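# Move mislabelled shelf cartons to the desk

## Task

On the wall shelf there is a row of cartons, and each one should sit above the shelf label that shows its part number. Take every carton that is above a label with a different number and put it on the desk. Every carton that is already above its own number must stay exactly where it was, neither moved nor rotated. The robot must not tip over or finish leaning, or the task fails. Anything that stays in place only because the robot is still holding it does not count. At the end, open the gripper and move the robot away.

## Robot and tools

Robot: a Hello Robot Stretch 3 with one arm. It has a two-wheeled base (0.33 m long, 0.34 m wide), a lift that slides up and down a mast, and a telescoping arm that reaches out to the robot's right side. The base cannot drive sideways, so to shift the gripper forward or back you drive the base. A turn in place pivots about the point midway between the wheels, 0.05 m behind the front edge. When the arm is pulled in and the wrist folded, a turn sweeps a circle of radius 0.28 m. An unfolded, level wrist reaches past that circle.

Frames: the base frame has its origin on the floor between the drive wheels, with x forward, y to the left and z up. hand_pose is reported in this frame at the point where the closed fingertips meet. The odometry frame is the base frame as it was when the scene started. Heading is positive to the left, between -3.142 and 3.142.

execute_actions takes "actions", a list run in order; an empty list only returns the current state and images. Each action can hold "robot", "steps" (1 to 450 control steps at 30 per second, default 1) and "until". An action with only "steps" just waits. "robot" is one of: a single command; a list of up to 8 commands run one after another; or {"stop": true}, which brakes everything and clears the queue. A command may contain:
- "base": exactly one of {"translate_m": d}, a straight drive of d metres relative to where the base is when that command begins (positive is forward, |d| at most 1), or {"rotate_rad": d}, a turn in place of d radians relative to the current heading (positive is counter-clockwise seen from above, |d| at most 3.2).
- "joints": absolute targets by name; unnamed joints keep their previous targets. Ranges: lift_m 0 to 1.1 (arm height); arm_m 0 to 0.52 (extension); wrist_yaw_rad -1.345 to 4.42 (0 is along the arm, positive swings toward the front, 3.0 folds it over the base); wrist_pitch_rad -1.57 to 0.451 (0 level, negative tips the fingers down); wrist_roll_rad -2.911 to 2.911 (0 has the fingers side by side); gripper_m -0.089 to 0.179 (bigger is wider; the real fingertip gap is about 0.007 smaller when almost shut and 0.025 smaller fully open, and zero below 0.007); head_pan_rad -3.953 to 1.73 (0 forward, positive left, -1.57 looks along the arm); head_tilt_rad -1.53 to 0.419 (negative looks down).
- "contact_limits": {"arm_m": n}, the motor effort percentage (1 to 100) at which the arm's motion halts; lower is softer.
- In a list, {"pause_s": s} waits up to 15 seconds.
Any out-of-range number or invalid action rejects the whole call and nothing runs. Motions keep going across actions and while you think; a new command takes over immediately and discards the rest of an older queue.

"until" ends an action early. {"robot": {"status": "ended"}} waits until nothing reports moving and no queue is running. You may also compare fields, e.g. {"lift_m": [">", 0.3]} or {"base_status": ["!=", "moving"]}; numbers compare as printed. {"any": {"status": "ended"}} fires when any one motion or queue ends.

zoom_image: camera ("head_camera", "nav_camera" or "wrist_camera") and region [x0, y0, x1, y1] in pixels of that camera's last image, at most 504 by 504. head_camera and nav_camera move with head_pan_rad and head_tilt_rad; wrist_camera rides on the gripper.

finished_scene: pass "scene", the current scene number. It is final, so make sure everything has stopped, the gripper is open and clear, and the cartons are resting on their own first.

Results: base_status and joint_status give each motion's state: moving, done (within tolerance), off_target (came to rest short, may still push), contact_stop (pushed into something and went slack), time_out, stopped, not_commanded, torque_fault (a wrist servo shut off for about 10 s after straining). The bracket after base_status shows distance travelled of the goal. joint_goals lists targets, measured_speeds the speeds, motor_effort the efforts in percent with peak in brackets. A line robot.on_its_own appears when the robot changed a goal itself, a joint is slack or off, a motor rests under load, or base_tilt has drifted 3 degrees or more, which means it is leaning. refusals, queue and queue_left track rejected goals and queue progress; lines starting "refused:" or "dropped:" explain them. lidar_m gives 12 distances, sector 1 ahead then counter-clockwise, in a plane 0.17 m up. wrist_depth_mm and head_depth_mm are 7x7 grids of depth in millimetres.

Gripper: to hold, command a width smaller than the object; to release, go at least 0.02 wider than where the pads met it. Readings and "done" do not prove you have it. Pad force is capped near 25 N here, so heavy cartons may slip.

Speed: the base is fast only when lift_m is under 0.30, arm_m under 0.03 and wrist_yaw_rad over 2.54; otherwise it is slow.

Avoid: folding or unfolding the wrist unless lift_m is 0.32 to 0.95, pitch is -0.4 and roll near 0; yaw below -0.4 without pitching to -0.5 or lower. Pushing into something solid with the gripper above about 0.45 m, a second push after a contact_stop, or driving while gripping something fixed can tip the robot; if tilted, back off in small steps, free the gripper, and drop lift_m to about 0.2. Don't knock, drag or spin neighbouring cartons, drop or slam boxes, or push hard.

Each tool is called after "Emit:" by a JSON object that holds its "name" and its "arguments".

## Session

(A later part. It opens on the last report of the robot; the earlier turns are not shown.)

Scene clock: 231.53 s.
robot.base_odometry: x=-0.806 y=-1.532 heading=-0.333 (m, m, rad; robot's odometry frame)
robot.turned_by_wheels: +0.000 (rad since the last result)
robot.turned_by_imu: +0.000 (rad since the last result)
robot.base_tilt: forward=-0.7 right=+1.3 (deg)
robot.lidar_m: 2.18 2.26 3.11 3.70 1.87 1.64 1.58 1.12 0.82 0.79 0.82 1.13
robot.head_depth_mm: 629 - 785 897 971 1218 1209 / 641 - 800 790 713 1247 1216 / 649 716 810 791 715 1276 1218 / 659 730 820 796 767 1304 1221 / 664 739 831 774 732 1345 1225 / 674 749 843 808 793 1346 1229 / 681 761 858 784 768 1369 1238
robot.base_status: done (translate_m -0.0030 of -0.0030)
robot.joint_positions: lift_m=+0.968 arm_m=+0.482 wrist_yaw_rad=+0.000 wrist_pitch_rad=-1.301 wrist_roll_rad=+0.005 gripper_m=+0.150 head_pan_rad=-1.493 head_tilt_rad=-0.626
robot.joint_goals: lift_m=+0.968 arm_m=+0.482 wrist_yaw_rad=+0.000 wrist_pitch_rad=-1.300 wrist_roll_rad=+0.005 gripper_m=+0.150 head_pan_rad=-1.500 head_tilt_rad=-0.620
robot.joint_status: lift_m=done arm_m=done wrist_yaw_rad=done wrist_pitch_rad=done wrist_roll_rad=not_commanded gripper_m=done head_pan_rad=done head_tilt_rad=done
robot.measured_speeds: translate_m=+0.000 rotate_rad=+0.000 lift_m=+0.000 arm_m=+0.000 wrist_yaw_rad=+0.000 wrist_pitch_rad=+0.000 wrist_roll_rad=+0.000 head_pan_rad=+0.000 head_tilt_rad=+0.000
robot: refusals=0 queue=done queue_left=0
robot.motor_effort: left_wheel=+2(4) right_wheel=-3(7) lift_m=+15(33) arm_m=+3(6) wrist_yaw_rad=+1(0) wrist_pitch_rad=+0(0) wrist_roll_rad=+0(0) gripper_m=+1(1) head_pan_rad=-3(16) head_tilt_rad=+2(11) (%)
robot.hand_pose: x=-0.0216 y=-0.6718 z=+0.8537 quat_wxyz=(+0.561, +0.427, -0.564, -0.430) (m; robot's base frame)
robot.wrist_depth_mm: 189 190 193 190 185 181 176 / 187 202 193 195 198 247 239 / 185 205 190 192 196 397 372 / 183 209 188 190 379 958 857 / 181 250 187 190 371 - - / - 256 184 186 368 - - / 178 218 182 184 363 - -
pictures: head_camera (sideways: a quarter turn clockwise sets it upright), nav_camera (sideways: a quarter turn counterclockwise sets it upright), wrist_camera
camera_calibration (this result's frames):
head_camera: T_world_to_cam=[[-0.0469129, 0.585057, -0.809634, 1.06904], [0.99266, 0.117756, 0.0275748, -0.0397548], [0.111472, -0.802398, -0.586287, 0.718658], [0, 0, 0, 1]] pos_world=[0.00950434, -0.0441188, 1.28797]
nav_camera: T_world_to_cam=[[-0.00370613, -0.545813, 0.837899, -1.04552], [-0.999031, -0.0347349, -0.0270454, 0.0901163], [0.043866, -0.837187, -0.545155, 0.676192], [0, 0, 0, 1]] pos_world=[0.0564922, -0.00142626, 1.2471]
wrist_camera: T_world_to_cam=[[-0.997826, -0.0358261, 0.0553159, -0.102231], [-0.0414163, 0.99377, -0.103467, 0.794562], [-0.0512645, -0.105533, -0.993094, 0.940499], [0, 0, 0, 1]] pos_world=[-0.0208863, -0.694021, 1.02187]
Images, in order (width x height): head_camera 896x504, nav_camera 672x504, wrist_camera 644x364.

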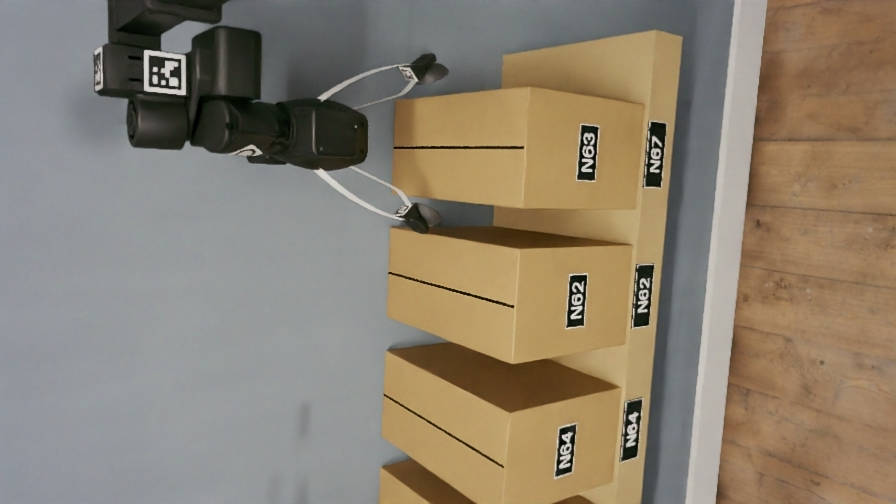

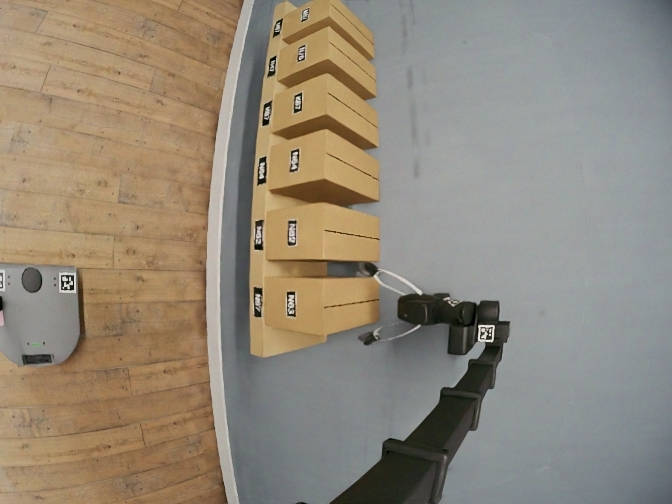

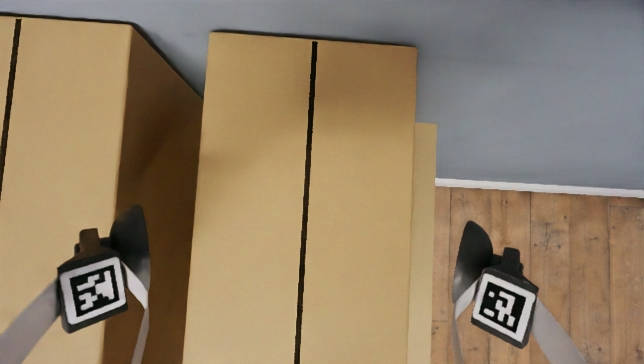

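Emit:
{"name": "execute_actions", "arguments": {"actions": [{"robot":{"joints":{"lift_m":0.921,"gripper_m":0.152}},"steps":100,"until":{"robot":{"status":"ended"}}}]}}

Scene clock: 253.10 s.
robot.base_odometry: x=-0.806 y=-1.532 heading=-0.333 (m, m, rad; robot's odometry frame)
robot.turned_by_wheels: +0.000 (rad since the last result)
robot.turned_by_imu: +0.000 (rad since the last result)
robot.base_tilt: forward=-0.9 right=+1.1 (deg)
robot.lidar_m: 2.18 2.26 3.10 3.69 1.87 1.64 1.58 1.12 0.82 0.79 0.82 1.13
robot.head_depth_mm: 636 678 803 894 968 1220 1213 / 641 687 810 776 712 1250 1212 / 648 718 809 767 713 1279 1219 / 657 731 820 798 763 1303 1222 / 664 739 831 775 735 1340 1225 / 674 748 844 809 796 1340 1225 / 681 760 857 781 768 1361 1233
robot.base_status: done (translate_m -0.0030 of -0.0030)
robot.joint_positions: lift_m=+0.921 arm_m=+0.482 wrist_yaw_rad=+0.000 wrist_pitch_rad=-1.301 wrist_roll_rad=+0.005 gripper_m=+0.152 head_pan_rad=-1.493 head_tilt_rad=-0.626
robot.joint_goals: lift_m=+0.921 arm_m=+0.482 wrist_yaw_rad=+0.000 wrist_pitch_rad=-1.300 wrist_roll_rad=+0.005 gripper_m=+0.152 head_pan_rad=-1.500 head_tilt_rad=-0.620
robot.joint_status: lift_m=done arm_m=done wrist_yaw_rad=done wrist_pitch_rad=done wrist_roll_rad=not_commanded gripper_m=done head_pan_rad=done head_tilt_rad=done
robot.measured_speeds: translate_m=+0.000 rotate_rad=+0.000 lift_m=+0.000 arm_m=+0.000 wrist_yaw_rad=+0.000 wrist_pitch_rad=+0.000 wrist_roll_rad=+0.000 head_pan_rad=+0.000 head_tilt_rad=+0.000
robot: refusals=0 queue=done queue_left=0
robot.motor_effort: left_wheel=+2(2) right_wheel=-2(3) lift_m=+15(17) arm_m=+3(3) wrist_yaw_rad=+0(0) wrist_pitch_rad=+0(0) wrist_roll_rad=+0(0) gripper_m=+1(51) head_pan_rad=-4(3) head_tilt_rad=+2(3) (%)
robot.hand_pose: x=-0.0216 y=-0.6718 z=+0.8068 quat_wxyz=(+0.561, +0.427, -0.564, -0.430) (m; robot's base frame)
robot.wrist_depth_mm: 144 179 147 148 150 181 176 / 144 187 144 146 149 248 240 / 144 189 143 145 147 392 377 / 145 179 141 143 145 927 838 / 143 139 139 142 144 - - / - 137 138 140 142 - - / 154 175 136 139 140 987 -
pictures: head_camera (sideways: a quarter turn clockwise sets it upright), nav_camera (sideways: a quarter turn counterclockwise sets it upright), wrist_camera
camera_calibration (this result's frames):
head_camera: T_world_to_cam=[[-0.0468967, 0.585056, -0.809636, 1.06904], [0.992663, 0.117729, 0.0275747, -0.0397547], [0.11145, -0.802402, -0.586284, 0.718656], [0, 0, 0, 1]] pos_world=[0.00950314, -0.044119, 1.28797]
nav_camera: T_world_to_cam=[[-0.00372129, -0.54581, 0.837901, -1.04552], [-0.999031, -0.0347076, -0.0270455, 0.0901165], [0.0438432, -0.83719, -0.545153, 0.676189], [0, 0, 0, 1]] pos_world=[0.0564922, -0.0014278, 1.2471]
wrist_camera: T_world_to_cam=[[-0.997826, -0.035826, 0.0553159, -0.0996313], [-0.0414162, 0.99377, -0.103467, 0.7897], [-0.0512645, -0.105533, -0.993094, 0.893835], [0, 0, 0, 1]] pos_world=[-0.0208863, -0.694022, 0.97488]
Images, in order (width x height): head_camera 896x504, nav_camera 672x504, wrist_camera 644x364.

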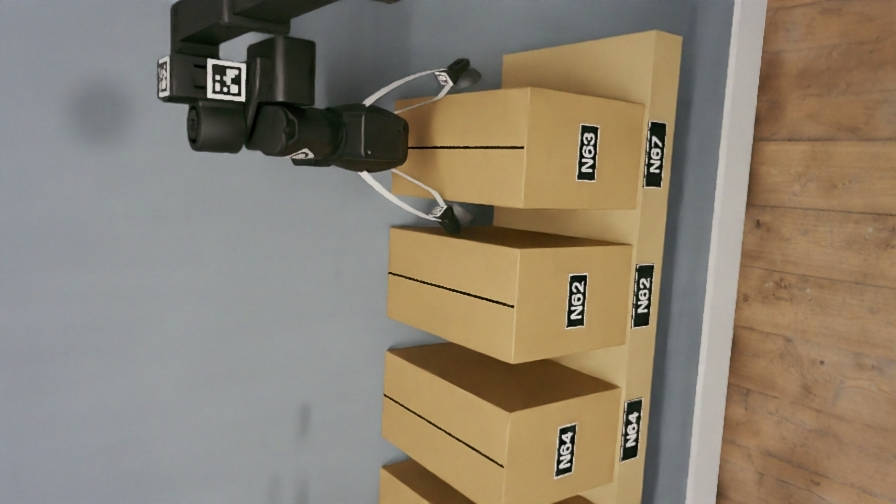

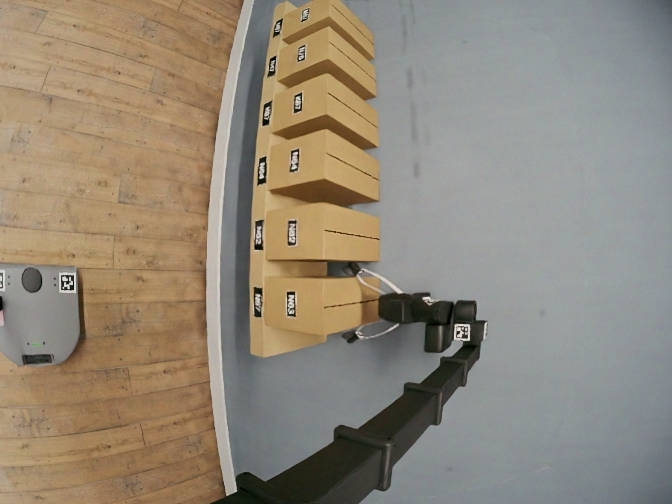

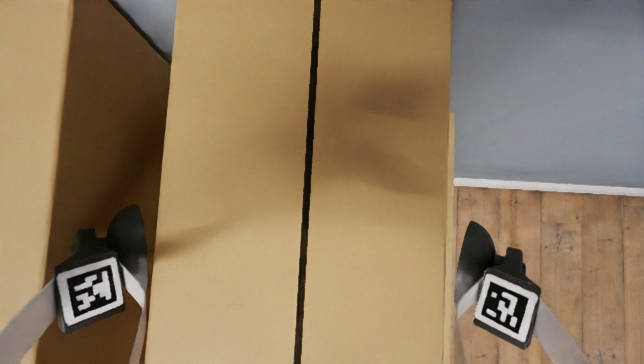

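Emit:
{"name": "execute_actions", "arguments": {"actions": [{"robot":{"joints":{"gripper_m":0.10}},"steps":90,"until":{"robot":{"gripper_m_status":["!=","moving"]}}},{"robot":{"joints":{"lift_m":0.96,"head_pan_rad":-3.19,"head_tilt_rad":-0.12}},"steps":60,"until":{"robot":{"lift_m":[">",0.945]}}},{"robot":{"base":{"rotate_rad":-1.571},"joints":{"arm_m":0.45}},"steps":200,"until":{"robot":{"status":"ended"}}}]}}

Scene clock: 275.60 s.
robot.base_odometry: x=-0.806 y=-1.532 heading=-1.904 (m, m, rad; robot's odometry frame)
robot.turned_by_wheels: -1.571 (rad since the last result)
robot.turned_by_imu: -1.586 (rad since the last result)
robot.base_tilt: forward=-0.7 right=+1.2 (deg)
robot.lidar_m: 0.79 0.82 1.13 2.18 2.26 3.12 3.51 1.88 1.64 1.58 1.12 0.82
robot.head_depth_mm: 2636 3710 3831 3918 3622 2587 - / 2629 3779 3863 3926 3910 2571 - / 2616 3791 3815 3945 3928 2527 - / 2649 3732 3829 3944 3971 2535 1932 / 2599 3747 3851 3893 3700 2502 1861 / 2608 3737 3874 3967 - 2519 1873 / 2601 3735 3860 3967 - 2537 1862
robot.base_status: done (rotate_rad -1.5709 of -1.5710)
robot.joint_positions: lift_m=+0.960 arm_m=+0.450 wrist_yaw_rad=+0.000 wrist_pitch_rad=-1.302 wrist_roll_rad=+0.005 gripper_m=+0.101 head_pan_rad=-3.183 head_tilt_rad=-0.132
robot.joint_goals: lift_m=+0.960 arm_m=+0.450 wrist_yaw_rad=+0.000 wrist_pitch_rad=-1.300 wrist_roll_rad=+0.005 gripper_m=+0.100 head_pan_rad=-3.190 head_tilt_rad=-0.120
robot.joint_status: lift_m=done arm_m=done wrist_yaw_rad=done wrist_pitch_rad=done wrist_roll_rad=not_commanded gripper_m=off_target head_pan_rad=done head_tilt_rad=done
robot.measured_speeds: translate_m=+0.000 rotate_rad=+0.000 lift_m=+0.000 arm_m=+0.000 wrist_yaw_rad=+0.000 wrist_pitch_rad=+0.000 wrist_roll_rad=+0.000 head_pan_rad=+0.000 head_tilt_rad=+0.000
robot: refusals=0 queue=done queue_left=0
robot.motor_effort: left_wheel=+2(10) right_wheel=-1(11) lift_m=+33(35) arm_m=-4(3) wrist_yaw_rad=+0(0) wrist_pitch_rad=+0(1) wrist_roll_rad=+0(0) gripper_m=-43(100) head_pan_rad=-4(46) head_tilt_rad=+5(31) (%)
robot.hand_pose: x=-0.0216 y=-0.6400 z=+0.8448 quat_wxyz=(+0.561, +0.428, -0.563, -0.430) (m; robot's base frame)
robot.wrist_depth_mm: - - 144 145 148 - - / 990 - 141 144 146 - - / - - 141 143 144 - - / 993 - 139 141 143 - - / 973 137 138 140 142 - - / 965 135 137 138 140 - - / 983 965 135 136 139 - -
pictures: head_camera (sideways: a quarter turn clockwise sets it upright), nav_camera (sideways: a quarter turn counterclockwise sets it upright), wrist_camera
camera_calibration (this result's frames):
head_camera: T_world_to_cam=[[0.132677, -0.00432233, -0.99115, 1.30485], [0.006903, -0.999962, 0.0052848, -0.00473333], [-0.991135, -0.00754308, -0.132642, 0.135025], [0, 0, 0, 1]] pos_world=[-0.0392624, 0.00192535, 1.31124]
nav_camera: T_world_to_cam=[[-0.0794343, 0.049562, 0.995607, -1.25097], [0.0665853, 0.996796, -0.0443087, 0.106114], [-0.994614, 0.0627731, -0.08248, 0.0803814], [0, 0, 0, 1]] pos_world=[-0.0264874, -0.0488195, 1.25681]
wrist_camera: T_world_to_cam=[[-0.997827, -0.0358873, 0.0552661, -0.100595], [-0.0414054, 0.993904, -0.102177, 0.761094], [-0.0512624, -0.104243, -0.99323, 0.935894], [0, 0, 0, 1]] pos_world=[-0.020887, -0.662503, 1.01288]
Images, in order (width x height): head_camera 896x504, nav_camera 672x504, wrist_camera 644x364.

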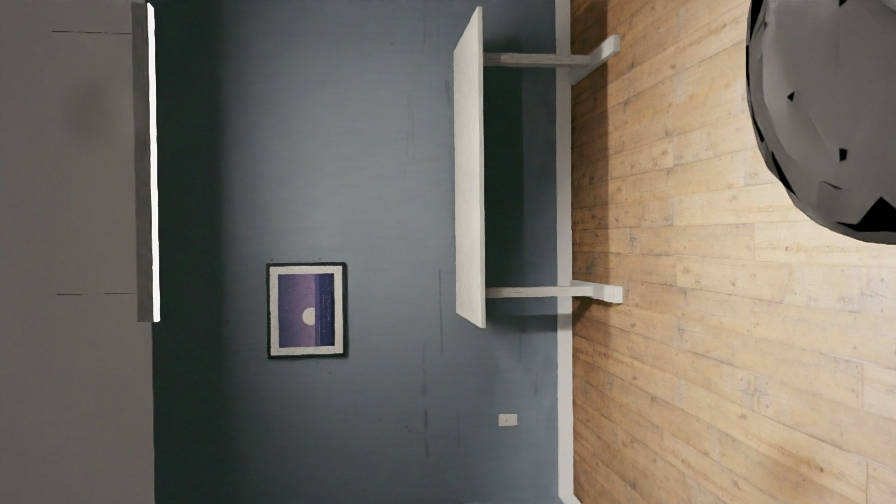

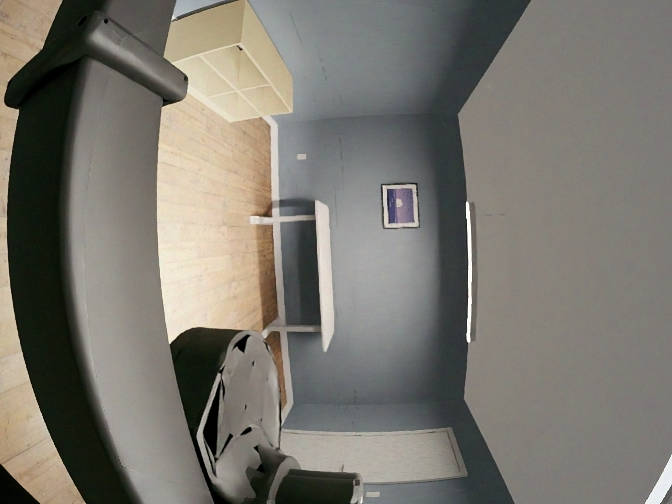

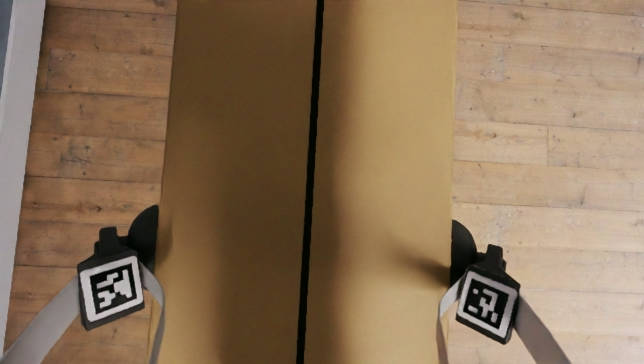

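Emit:
{"name": "zoom_image", "arguments": {"camera": "head_camera", "region": [440, 240, 640, 340]}}

Emit:
{"name": "zoom_image", "arguments": {"camera": "head_camera", "region": [440, 0, 640, 100]}}

Region (440, 240, 640, 340) of head_camera's 896x504 image, scaled by 2.520, with more detail than that image has.

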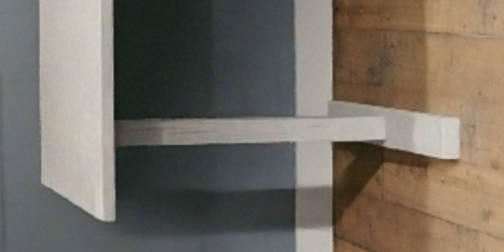

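Region (440, 0, 640, 100) of head_camera's 896x504 image, scaled by 2.520, with more detail than that image has.

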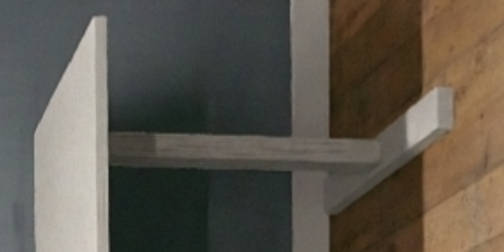

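Emit:
{"name": "execute_actions", "arguments": {"actions": [{"robot":{"base":{"translate_m":-1.0},"joints":{"head_tilt_rad":-0.3,"arm_m":0.5}},"steps":400,"until":{"robot":{"translate_m":["<=",-0.8]}}},{"robot":{"base":{"translate_m":-1.0}},"steps":400,"until":{"robot":{"translate_m":["<=",-0.828]}}},{"robot":{"base":{"translate_m":-1.0}},"steps":1}]}}

Emit:
{"name": "zoom_image", "arguments": {"camera": "head_camera", "region": [380, 200, 680, 440]}}

Emit:
{"name": "execute_actions", "arguments": {"actions": [{"steps":200,"until":{"robot":{"translate_m":["<=",-0.3]}}}]}}

Emit:
{"name": "zoom_image", "arguments": {"camera": "head_camera", "region": [400, 230, 740, 500]}}

Emit:
{"name": "execute_actions", "arguments": {"actions": [{"robot":{"joints":{"lift_m":1.03,"arm_m":0.515,"head_pan_rad":-1.7,"head_tilt_rad":-0.6}},"steps":400,"until":{"robot":{"status":"ended"}}}]}}

Scene clock: 312.90 s.
robot.base_odometry: x=-0.272 y=+0.013 heading=-1.904 (m, m, rad; robot's odometry frame)
robot.turned_by_wheels: +0.000 (rad since the last result)
robot.turned_by_imu: +0.010 (rad since the last result)
robot.base_tilt: forward=-0.8 right=+1.8 (deg)
robot.lidar_m: 2.42 2.53 2.27 2.19 2.28 2.10 1.88 2.18 1.23 1.15 1.63 2.26
robot.head_depth_mm: 2025 2127 2248 2086 2512 - - / 2029 2136 2277 1917 2529 - - / 2025 2153 2267 1933 2515 - - / 2038 2142 2262 1957 2518 2044 1546 / 2037 2140 2258 1953 2449 1963 1541 / 2046 2149 2273 2365 2548 1976 1540 / 2035 2154 2288 2440 2526 1979 1541
robot.base_status: moving (translate_m -0.0033 of -1.0000)
robot.joint_positions: lift_m=+0.960 arm_m=+0.500 wrist_yaw_rad=+0.000 wrist_pitch_rad=-1.303 wrist_roll_rad=+0.005 gripper_m=+0.101 head_pan_rad=-3.183 head_tilt_rad=-0.296
robot.joint_goals: lift_m=+0.960 arm_m=+0.500 wrist_yaw_rad=+0.000 wrist_pitch_rad=-1.300 wrist_roll_rad=+0.005 gripper_m=+0.100 head_pan_rad=-3.190 head_tilt_rad=-0.300
robot.joint_status: lift_m=done arm_m=done wrist_yaw_rad=done wrist_pitch_rad=done wrist_roll_rad=not_commanded gripper_m=off_target head_pan_rad=done head_tilt_rad=done
robot.measured_speeds: translate_m=-0.100 rotate_rad=+0.000 lift_m=+0.000 arm_m=+0.000 wrist_yaw_rad=+0.000 wrist_pitch_rad=+0.000 wrist_roll_rad=+0.000 head_pan_rad=+0.000 head_tilt_rad=+0.000
robot: refusals=0 queue=running queue_left=0
robot.motor_effort: left_wheel=+0(2) right_wheel=-3(7) lift_m=+33(33) arm_m=+3(1) wrist_yaw_rad=+0(0) wrist_pitch_rad=+1(0) wrist_roll_rad=+0(0) gripper_m=-43(43) head_pan_rad=-4(3) head_tilt_rad=-2(20) (%)
robot.hand_pose: x=-0.0216 y=-0.6893 z=+0.8448 quat_wxyz=(+0.561, +0.428, -0.563, -0.430) (m; robot's base frame)
robot.wrist_depth_mm: - - 143 145 148 954 - / - - 142 144 146 - - / 991 - 141 143 145 - - / - - 139 141 143 - - / 985 137 138 140 142 - - / 974 136 136 138 139 - - / 957 964 135 137 138 - -
pictures: head_camera (sideways: a quarter turn clockwise sets it upright), nav_camera (sideways: a quarter turn counterclockwise sets it upright), wrist_camera
camera_calibration (this result's frames):
head_camera: T_world_to_cam=[[0.292985, -0.0109806, -0.956054, 1.25797], [0.00535329, -0.9999, 0.0131247, -0.0149286], [-0.956102, -0.00896339, -0.292897, 0.3434], [0, 0, 0, 1]] pos_world=[-0.0401618, 0.00196422, 1.30347]
nav_camera: T_world_to_cam=[[-0.241162, 0.0562775, 0.968852, -1.21494], [0.0735258, 0.996508, -0.0395822, 0.0999097], [-0.967696, 0.0616899, -0.244457, 0.291059], [0, 0, 0, 1]] pos_world=[-0.0186876, -0.0491422, 1.25221]
wrist_camera: T_world_to_cam=[[-0.997826, -0.0359352, 0.0552419, -0.102372], [-0.0414161, 0.993972, -0.101508, 0.809506], [-0.0512612, -0.103575, -0.9933, 0.931252], [0, 0, 0, 1]] pos_world=[-0.0208863, -0.711851, 1.01284]
Images, in order (width x height): head_camera 896x504, nav_camera 672x504, wrist_camera 644x364.

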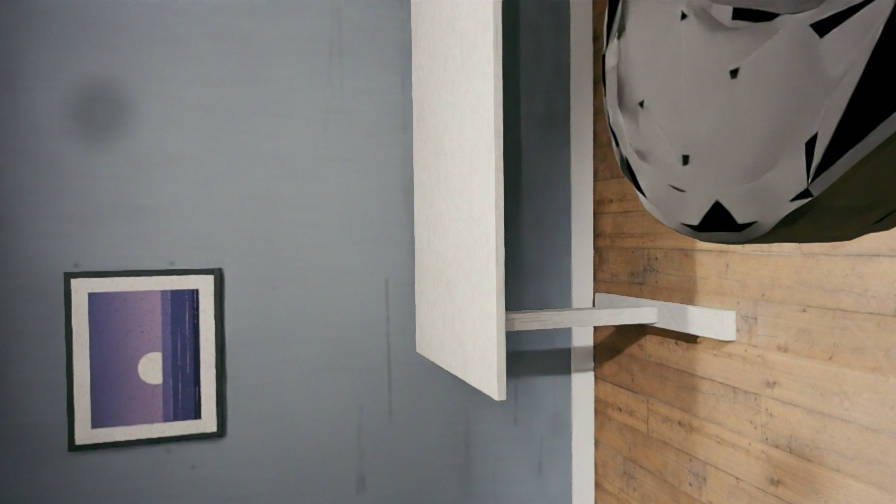

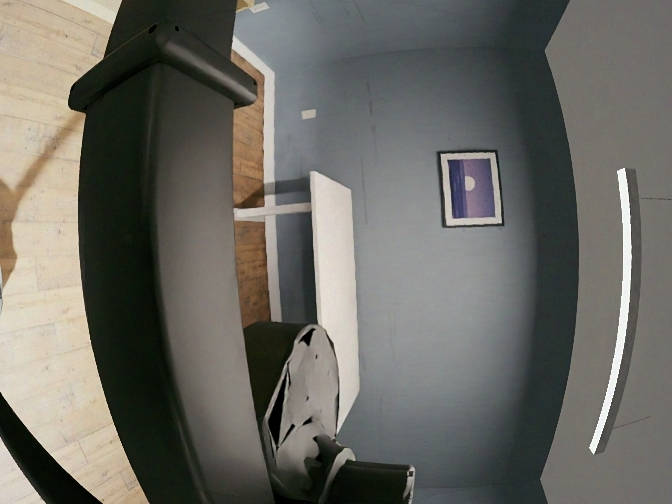

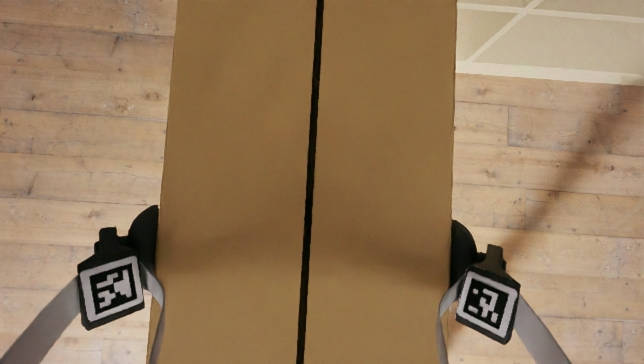

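Region (380, 200, 680, 440) of head_camera's 896x504 image, scaled by 1.680, with more detail than that image has; it fills the top 403 rows of this view, and the rest is white.

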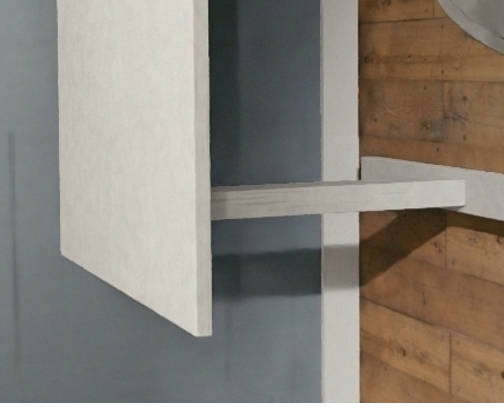

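Scene clock: 315.87 s.
robot.base_odometry: x=-0.175 y=+0.294 heading=-1.904 (m, m, rad; robot's odometry frame)
robot.turned_by_wheels: +0.000 (rad since the last result)
robot.turned_by_imu: +0.002 (rad since the last result)
robot.base_tilt: forward=-0.9 right=+0.3 (deg)
robot.lidar_m: 2.72 2.83 2.27 2.20 2.28 1.85 1.58 2.13 1.38 1.16 1.22 2.25
robot.head_depth_mm: 1761 1855 1956 1913 1424 - - / 1766 1861 1963 1935 1425 - - / 1773 1873 1978 1943 2241 - - / 1769 1864 1976 1956 2227 2047 1539 / 1763 1861 1976 1963 1722 1885 1545 / 1761 1865 1994 2091 2248 1976 1554 / 1767 1892 1996 2105 2261 1969 1553
robot.base_status: moving (translate_m -0.3000 of -1.0000)
robot.joint_positions: lift_m=+0.960 arm_m=+0.500 wrist_yaw_rad=+0.000 wrist_pitch_rad=-1.303 wrist_roll_rad=+0.005 gripper_m=+0.101 head_pan_rad=-3.183 head_tilt_rad=-0.296
robot.joint_goals: lift_m=+0.960 arm_m=+0.500 wrist_yaw_rad=+0.000 wrist_pitch_rad=-1.300 wrist_roll_rad=+0.005 gripper_m=+0.100 head_pan_rad=-3.190 head_tilt_rad=-0.300
robot.joint_status: lift_m=done arm_m=done wrist_yaw_rad=done wrist_pitch_rad=done wrist_roll_rad=not_commanded gripper_m=off_target head_pan_rad=done head_tilt_rad=done
robot.measured_speeds: translate_m=-0.100 rotate_rad=+0.000 lift_m=+0.000 arm_m=+0.000 wrist_yaw_rad=+0.000 wrist_pitch_rad=+0.000 wrist_roll_rad=+0.000 head_pan_rad=+0.000 head_tilt_rad=+0.000
robot: refusals=0 queue=running queue_left=0
robot.motor_effort: left_wheel=-1(1) right_wheel=-4(4) lift_m=+33(33) arm_m=+3(3) wrist_yaw_rad=+0(0) wrist_pitch_rad=+0(1) wrist_roll_rad=+0(0) gripper_m=-43(43) head_pan_rad=-4(3) head_tilt_rad=-2(2) (%)
robot.hand_pose: x=-0.0216 y=-0.6893 z=+0.8448 quat_wxyz=(+0.561, +0.428, -0.563, -0.430) (m; robot's base frame)
robot.wrist_depth_mm: - 961 144 145 147 - 842 / 999 - 142 144 146 - - / 993 - 141 143 145 - - / - - 139 141 142 - - / 978 137 138 139 141 - - / 975 136 137 138 140 - - / 967 954 135 137 138 - -
pictures: head_camera (sideways: a quarter turn clockwise sets it upright), nav_camera (sideways: a quarter turn counterclockwise sets it upright), wrist_camera
camera_calibration (this result's frames):
head_camera: T_world_to_cam=[[0.292985, -0.0109807, -0.956054, 1.25797], [0.00535305, -0.9999, 0.0131247, -0.0149286], [-0.956102, -0.00896316, -0.292897, 0.343401], [0, 0, 0, 1]] pos_world=[-0.0401618, 0.00196423, 1.30347]
nav_camera: T_world_to_cam=[[-0.241162, 0.0562775, 0.968852, -1.21494], [0.073526, 0.996507, -0.0395822, 0.0999097], [-0.967696, 0.0616901, -0.244458, 0.291059], [0, 0, 0, 1]] pos_world=[-0.0186876, -0.0491421, 1.25221]
wrist_camera: T_world_to_cam=[[-0.997826, -0.0359351, 0.0552418, -0.102372], [-0.041416, 0.993972, -0.101508, 0.809506], [-0.0512612, -0.103575, -0.9933, 0.931252], [0, 0, 0, 1]] pos_world=[-0.0208863, -0.711851, 1.01284]
Images, in order (width x height): head_camera 896x504, nav_camera 672x504, wrist_camera 644x364.

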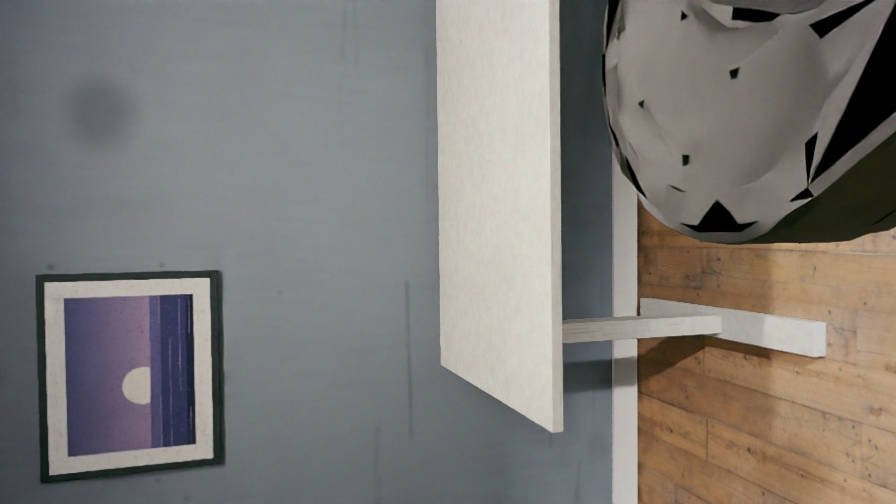

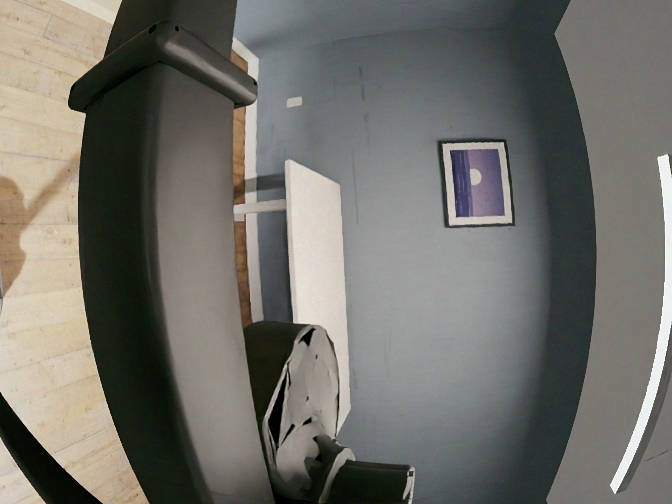

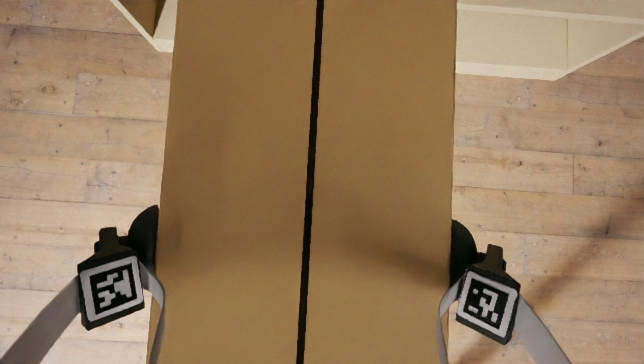

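Region (400, 230, 740, 500) of head_camera's 896x504 image, scaled by 1.482, with more detail than that image has; it fills the top 400 rows of this view, and the rest is white.

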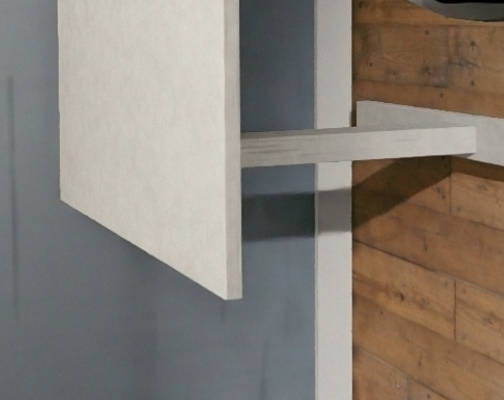

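Scene clock: 323.53 s.
robot.base_odometry: x=+0.054 y=+0.955 heading=-1.904 (m, m, rad; robot's odometry frame)
robot.turned_by_wheels: +0.000 (rad since the last result)
robot.turned_by_imu: +0.004 (rad since the last result)
robot.base_tilt: forward=-0.7 right=+1.3 (deg)
robot.lidar_m: 3.40 3.07 2.28 2.20 1.31 1.39 0.90 0.91 1.59 1.14 1.25 2.24
robot.head_depth_mm: 1318 - 1695 1869 1756 1451 1227 / 1296 1505 1636 1834 1769 1460 1234 / 1275 1474 1608 1802 1770 1462 1239 / 1272 - 807 662 1592 1461 1244 / 1276 1421 1513 672 1598 1470 1251 / 1289 1412 1529 1506 1601 1478 1254 / 1281 1407 1522 1508 1588 1472 1248
robot.base_status: done (translate_m -1.0000 of -1.0000)
robot.joint_positions: lift_m=+1.030 arm_m=+0.515 wrist_yaw_rad=+0.000 wrist_pitch_rad=-1.303 wrist_roll_rad=+0.005 gripper_m=+0.101 head_pan_rad=-1.707 head_tilt_rad=-0.592
robot.joint_goals: lift_m=+1.030 arm_m=+0.515 wrist_yaw_rad=+0.000 wrist_pitch_rad=-1.300 wrist_roll_rad=+0.005 gripper_m=+0.100 head_pan_rad=-1.700 head_tilt_rad=-0.600
robot.joint_status: lift_m=done arm_m=done wrist_yaw_rad=done wrist_pitch_rad=done wrist_roll_rad=not_commanded gripper_m=off_target head_pan_rad=done head_tilt_rad=done
robot.measured_speeds: translate_m=+0.000 rotate_rad=+0.000 lift_m=+0.000 arm_m=+0.000 wrist_yaw_rad=+0.000 wrist_pitch_rad=+0.000 wrist_roll_rad=+0.000 head_pan_rad=+0.000 head_tilt_rad=+0.000
robot: refusals=0 queue=done queue_left=0
robot.motor_effort: left_wheel=+0(1) right_wheel=-1(4) lift_m=+33(34) arm_m=+3(5) wrist_yaw_rad=+0(0) wrist_pitch_rad=+1(1) wrist_roll_rad=+0(0) gripper_m=-43(43) head_pan_rad=+4(45) head_tilt_rad=-4(22) (%)
robot.hand_pose: x=-0.0216 y=-0.7042 z=+0.9148 quat_wxyz=(+0.561, +0.428, -0.563, -0.430) (m; robot's base frame)
robot.wrist_depth_mm: - 995 143 145 148 - - / - - 142 143 146 - - / - - 141 142 145 - - / - - 139 141 143 - - / - 137 138 139 141 - - / - 136 136 138 140 - - / - - 136 137 138 - -
pictures: head_camera (sideways: a quarter turn clockwise sets it upright), nav_camera (sideways: a quarter turn counterclockwise sets it upright), wrist_camera
camera_calibration (this result's frames):
head_camera: T_world_to_cam=[[0.0748801, 0.55433, -0.828922, 1.09344], [0.995111, -0.0952252, 0.026212, -0.0379968], [-0.0644041, -0.826831, -0.55875, 0.683907], [0, 0, 0, 1]] pos_world=[-0.0000197703, -0.0442715, 1.28951]
nav_camera: T_world_to_cam=[[-0.115865, -0.504298, 0.855721, -1.06807], [-0.983677, 0.177672, -0.0284841, 0.0918969], [-0.137674, -0.845054, -0.516652, 0.640216], [0, 0, 0, 1]] pos_world=[0.0547852, -0.0139365, 1.24736]
wrist_camera: T_world_to_cam=[[-0.997826, -0.0359411, 0.0552378, -0.106778], [-0.0414158, 0.993984, -0.101395, 0.831396], [-0.0512613, -0.103463, -0.993312, 0.999318], [0, 0, 0, 1]] pos_world=[-0.0208863, -0.726839, 1.08283]
Images, in order (width x height): head_camera 896x504, nav_camera 672x504, wrist_camera 644x364.

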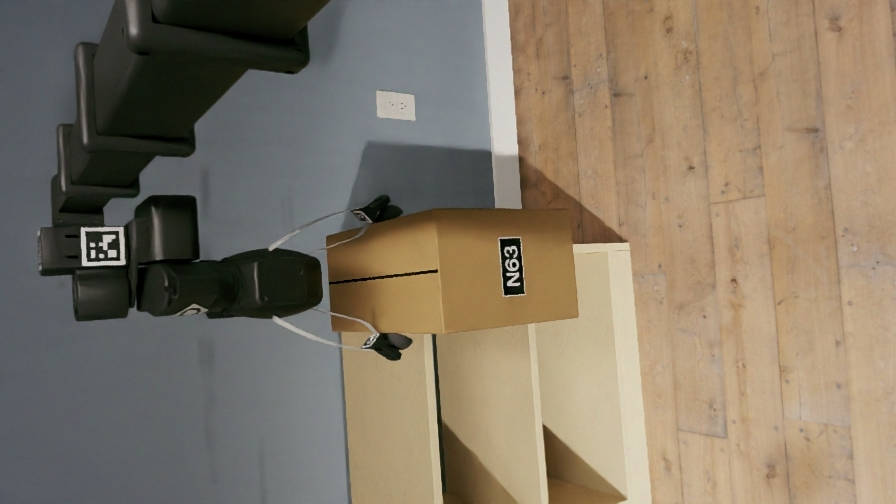

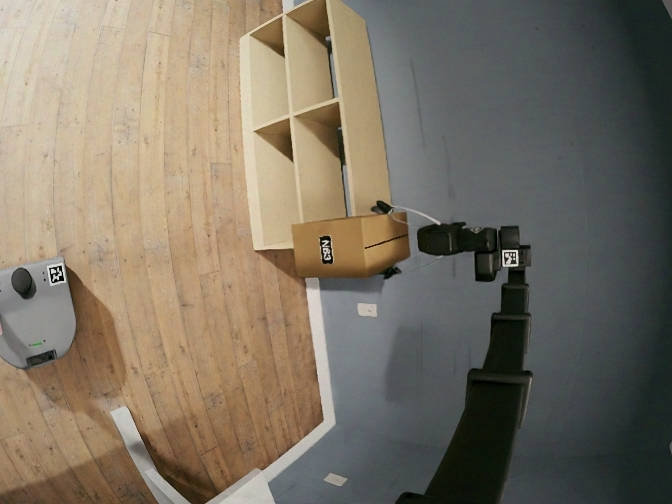

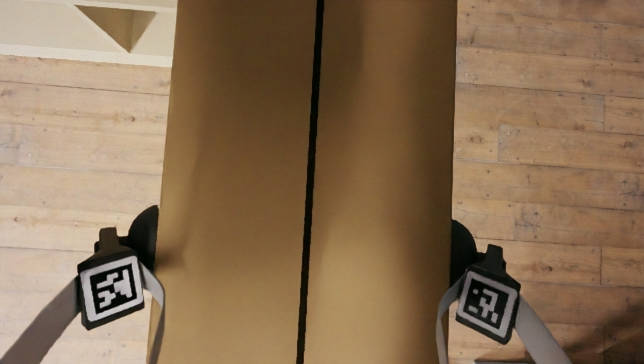

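Emit:
{"name": "execute_actions", "arguments": {"actions": [{"robot":{"base":{"rotate_rad":-1.36},"joints":{"arm_m":0.52}},"steps":200,"until":{"robot":{"rotate_rad":["<=",-1.12]}}},{"robot":{"joints":{"lift_m":1.002}},"steps":200,"until":{"robot":{"status":"ended"}}}]}}

Scene clock: 350.13 s.
robot.base_odometry: x=+0.054 y=+0.955 heading=+3.019 (m, m, rad; robot's odometry frame)
robot.turned_by_wheels: -1.360 (rad since the last result)
robot.turned_by_imu: -1.372 (rad since the last result)
robot.base_tilt: forward=-0.7 right=+1.1 (deg)
robot.lidar_m: 1.26 1.60 2.97 3.40 2.61 2.20 2.20 1.31 1.34 0.90 1.53 1.14
robot.head_depth_mm: 1100 1178 - 992 778 1416 1231 / 1108 - 1307 998 780 1425 1235 / 1114 1276 1322 998 785 1462 1241 / 1124 - 1325 679 735 1431 1244 / 1154 1277 1349 722 766 1434 1220 / 1173 1300 1452 1020 822 1474 1252 / 1197 1320 1483 1674 880 1469 1252
robot.base_status: done (rotate_rad -1.3599 of -1.3600)
robot.joint_positions: lift_m=+1.002 arm_m=+0.519 wrist_yaw_rad=+0.000 wrist_pitch_rad=-1.303 wrist_roll_rad=+0.005 gripper_m=+0.101 head_pan_rad=-1.707 head_tilt_rad=-0.592
robot.joint_goals: lift_m=+1.002 arm_m=+0.520 wrist_yaw_rad=+0.000 wrist_pitch_rad=-1.300 wrist_roll_rad=+0.005 gripper_m=+0.100 head_pan_rad=-1.700 head_tilt_rad=-0.600
robot.joint_status: lift_m=done arm_m=done wrist_yaw_rad=done wrist_pitch_rad=done wrist_roll_rad=not_commanded gripper_m=off_target head_pan_rad=done head_tilt_rad=done
robot.measured_speeds: translate_m=+0.000 rotate_rad=+0.000 lift_m=+0.000 arm_m=+0.000 wrist_yaw_rad=+0.000 wrist_pitch_rad=+0.000 wrist_roll_rad=+0.000 head_pan_rad=+0.000 head_tilt_rad=+0.000
robot: refusals=0 queue=done queue_left=0
robot.motor_effort: left_wheel=+2(10) right_wheel=-2(10) lift_m=+16(33) arm_m=+3(0) wrist_yaw_rad=+0(0) wrist_pitch_rad=+0(1) wrist_roll_rad=-1(0) gripper_m=-43(43) head_pan_rad=+3(3) head_tilt_rad=-5(4) (%)
robot.hand_pose: x=-0.0216 y=-0.7080 z=+0.8876 quat_wxyz=(+0.561, +0.428, -0.563, -0.430) (m; robot's base frame)
robot.wrist_depth_mm: - 339 144 146 148 362 367 / - 335 143 144 146 358 365 / - 333 141 143 145 352 357 / - 327 139 141 143 347 356 / 323 137 138 140 141 347 349 / 319 136 137 138 140 343 347 / 317 316 135 137 138 337 341
pictures: head_camera (sideways: a quarter turn clockwise sets it upright), nav_camera (sideways: a quarter turn counterclockwise sets it upright), wrist_camera
camera_calibration (this result's frames):
head_camera: T_world_to_cam=[[0.0747875, 0.554577, -0.828765, 1.09324], [0.995131, -0.0950098, 0.0262235, -0.0380118], [-0.0641979, -0.826691, -0.558982, 0.684208], [0, 0, 0, 1]] pos_world=[-0.0000093934, -0.0442695, 1.2895]
nav_camera: T_world_to_cam=[[-0.115785, -0.504561, 0.855577, -1.06788], [-0.983716, 0.17746, -0.0284723, 0.0918818], [-0.137465, -0.844941, -0.516892, 0.640527], [0, 0, 0, 1]] pos_world=[0.0547903, -0.0139105, 1.24736]
wrist_camera: T_world_to_cam=[[-0.997827, -0.0359337, 0.0552338, -0.105406], [-0.0414061, 0.993988, -0.101359, 0.832388], [-0.0512596, -0.103425, -0.993315, 0.971998], [0, 0, 0, 1]] pos_world=[-0.0208869, -0.730642, 1.05569]
Images, in order (width x height): head_camera 896x504, nav_camera 672x504, wrist_camera 644x364.

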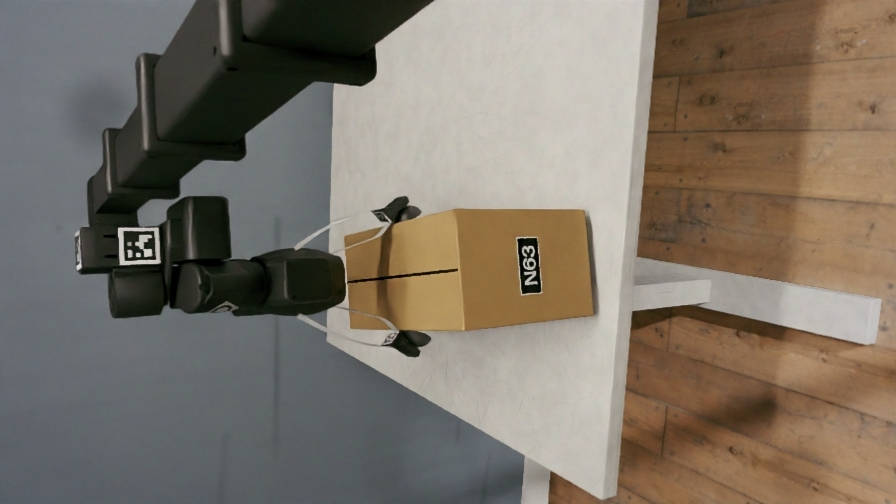

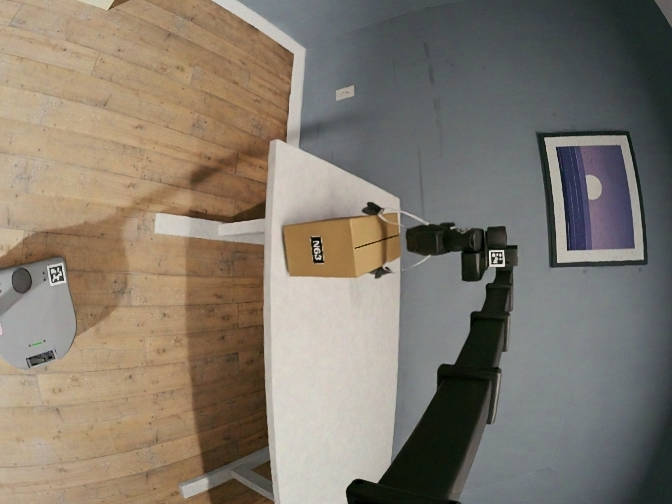

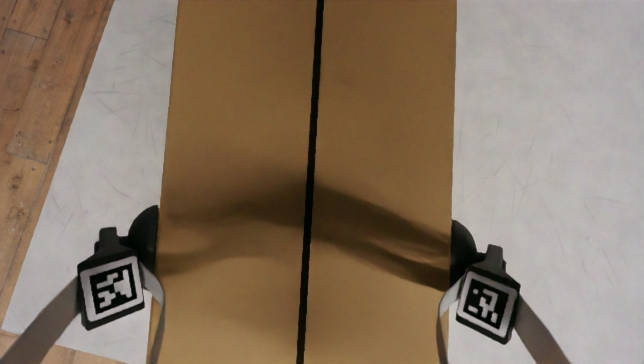

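Emit:
{"name": "zoom_image", "arguments": {"camera": "head_camera", "region": [520, 180, 680, 360]}}

Region (520, 180, 680, 360) of head_camera's 896x504 image, scaled by 2.800, with more detail than that image has.

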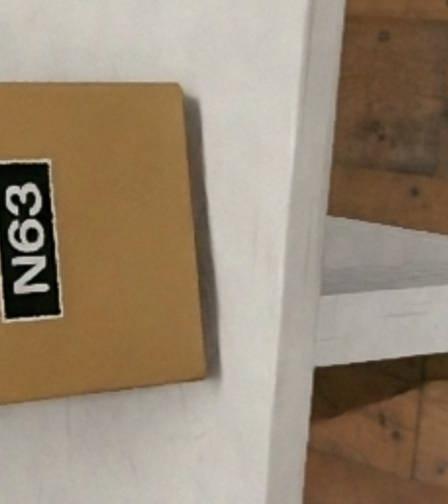

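Emit:
{"name": "execute_actions", "arguments": {"actions": [{"robot":{"joints":{"lift_m":0.984}},"steps":60,"until":{"robot":{"status":"ended"}}}]}}

Emit:
{"name": "zoom_image", "arguments": {"camera": "head_camera", "region": [520, 180, 680, 360]}}

Scene clock: 391.70 s.
robot.base_odometry: x=+0.054 y=+0.955 heading=+3.019 (m, m, rad; robot's odometry frame)
robot.turned_by_wheels: +0.000 (rad since the last result)
robot.turned_by_imu: +0.000 (rad since the last result)
robot.base_tilt: forward=-0.7 right=+1.4 (deg)
robot.lidar_m: 1.26 1.60 2.98 3.39 2.61 2.20 2.20 1.31 1.34 0.90 1.53 1.14
robot.head_depth_mm: 1099 1191 - 922 778 1420 1229 / 1115 1185 1275 994 783 1418 1238 / 1123 - 1328 1001 786 1463 1238 / 1134 - 1337 690 735 1424 1241 / 1161 1285 1366 754 751 1432 1222 / 1175 1298 1451 1022 822 1475 1251 / 1192 1325 1488 1684 877 1477 1256
robot.base_status: done (rotate_rad -1.3600 of -1.3600)
robot.joint_positions: lift_m=+0.985 arm_m=+0.519 wrist_yaw_rad=+0.000 wrist_pitch_rad=-1.303 wrist_roll_rad=+0.005 gripper_m=+0.101 head_pan_rad=-1.707 head_tilt_rad=-0.592
robot.joint_goals: lift_m=+0.984 arm_m=+0.520 wrist_yaw_rad=+0.000 wrist_pitch_rad=-1.300 wrist_roll_rad=+0.005 gripper_m=+0.100 head_pan_rad=-1.700 head_tilt_rad=-0.600
robot.joint_status: lift_m=done arm_m=done wrist_yaw_rad=done wrist_pitch_rad=done wrist_roll_rad=not_commanded gripper_m=off_target head_pan_rad=done head_tilt_rad=done
robot.measured_speeds: translate_m=+0.000 rotate_rad=+0.000 lift_m=+0.000 arm_m=+0.000 wrist_yaw_rad=+0.000 wrist_pitch_rad=+0.000 wrist_roll_rad=+0.000 head_pan_rad=+0.000 head_tilt_rad=+0.000
robot: refusals=0 queue=done queue_left=0
robot.motor_effort: left_wheel=+1(2) right_wheel=-1(2) lift_m=+13(16) arm_m=+3(3) wrist_yaw_rad=+0(0) wrist_pitch_rad=+0(1) wrist_roll_rad=+0(0) gripper_m=-42(43) head_pan_rad=+4(3) head_tilt_rad=-3(4) (%)
robot.hand_pose: x=-0.0216 y=-0.7081 z=+0.8698 quat_wxyz=(+0.561, +0.428, -0.563, -0.430) (m; robot's base frame)
robot.wrist_depth_mm: - 323 143 144 147 341 348 / - 318 141 143 145 342 347 / - 314 140 141 143 338 338 / 312 314 138 140 142 331 335 / 306 136 137 138 140 328 333 / 303 134 135 137 139 324 331 / 300 301 134 135 137 318 329
pictures: head_camera (sideways: a quarter turn clockwise sets it upright), nav_camera (sideways: a quarter turn counterclockwise sets it upright), wrist_camera
camera_calibration (this result's frames):
head_camera: T_world_to_cam=[[0.0747878, 0.554577, -0.828765, 1.09324], [0.995131, -0.0950102, 0.0262235, -0.0380118], [-0.0641982, -0.826691, -0.558982, 0.684208], [0, 0, 0, 1]] pos_world=[-0.000009409, -0.0442695, 1.2895]
nav_camera: T_world_to_cam=[[-0.115785, -0.504561, 0.855577, -1.06788], [-0.983716, 0.177461, -0.0284723, 0.0918817], [-0.137465, -0.844941, -0.516892, 0.640527], [0, 0, 0, 1]] pos_world=[0.0547903, -0.0139105, 1.24736]
wrist_camera: T_world_to_cam=[[-0.997827, -0.0359039, 0.0552477, -0.104417], [-0.0413983, 0.993948, -0.101754, 0.830998], [-0.0512599, -0.103821, -0.993274, 0.953969], [0, 0, 0, 1]] pos_world=[-0.0208875, -0.730676, 1.03788]
Images, in order (width x height): head_camera 896x504, nav_camera 672x504, wrist_camera 644x364.

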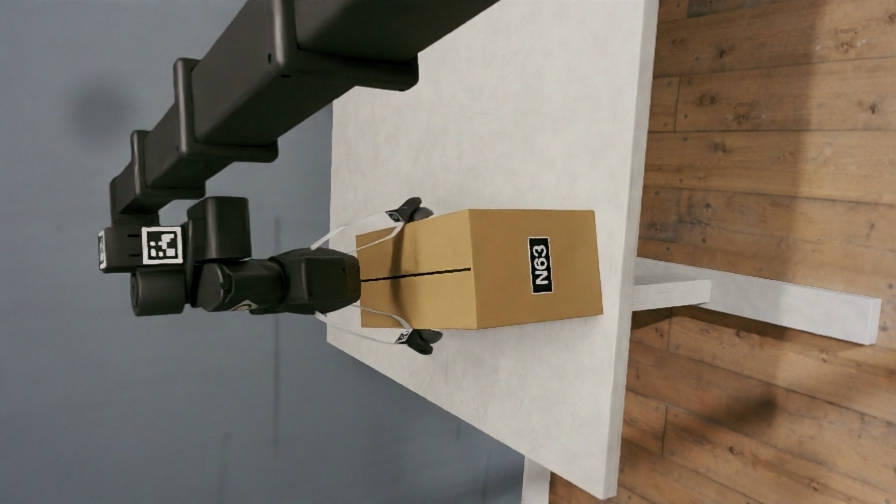

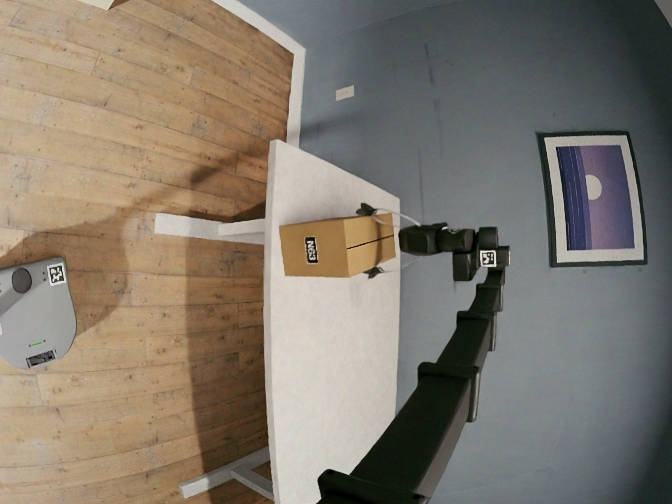

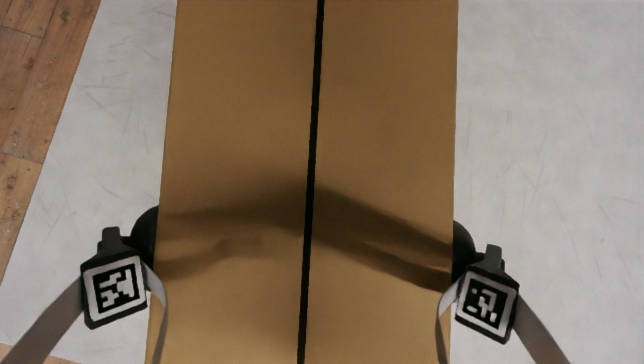

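Region (520, 180, 680, 360) of head_camera's 896x504 image, scaled by 2.800, with more detail than that image has.

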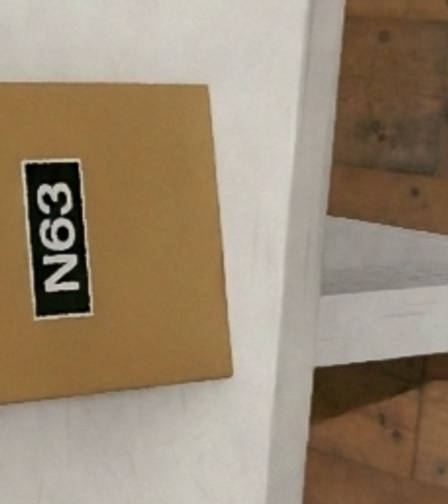

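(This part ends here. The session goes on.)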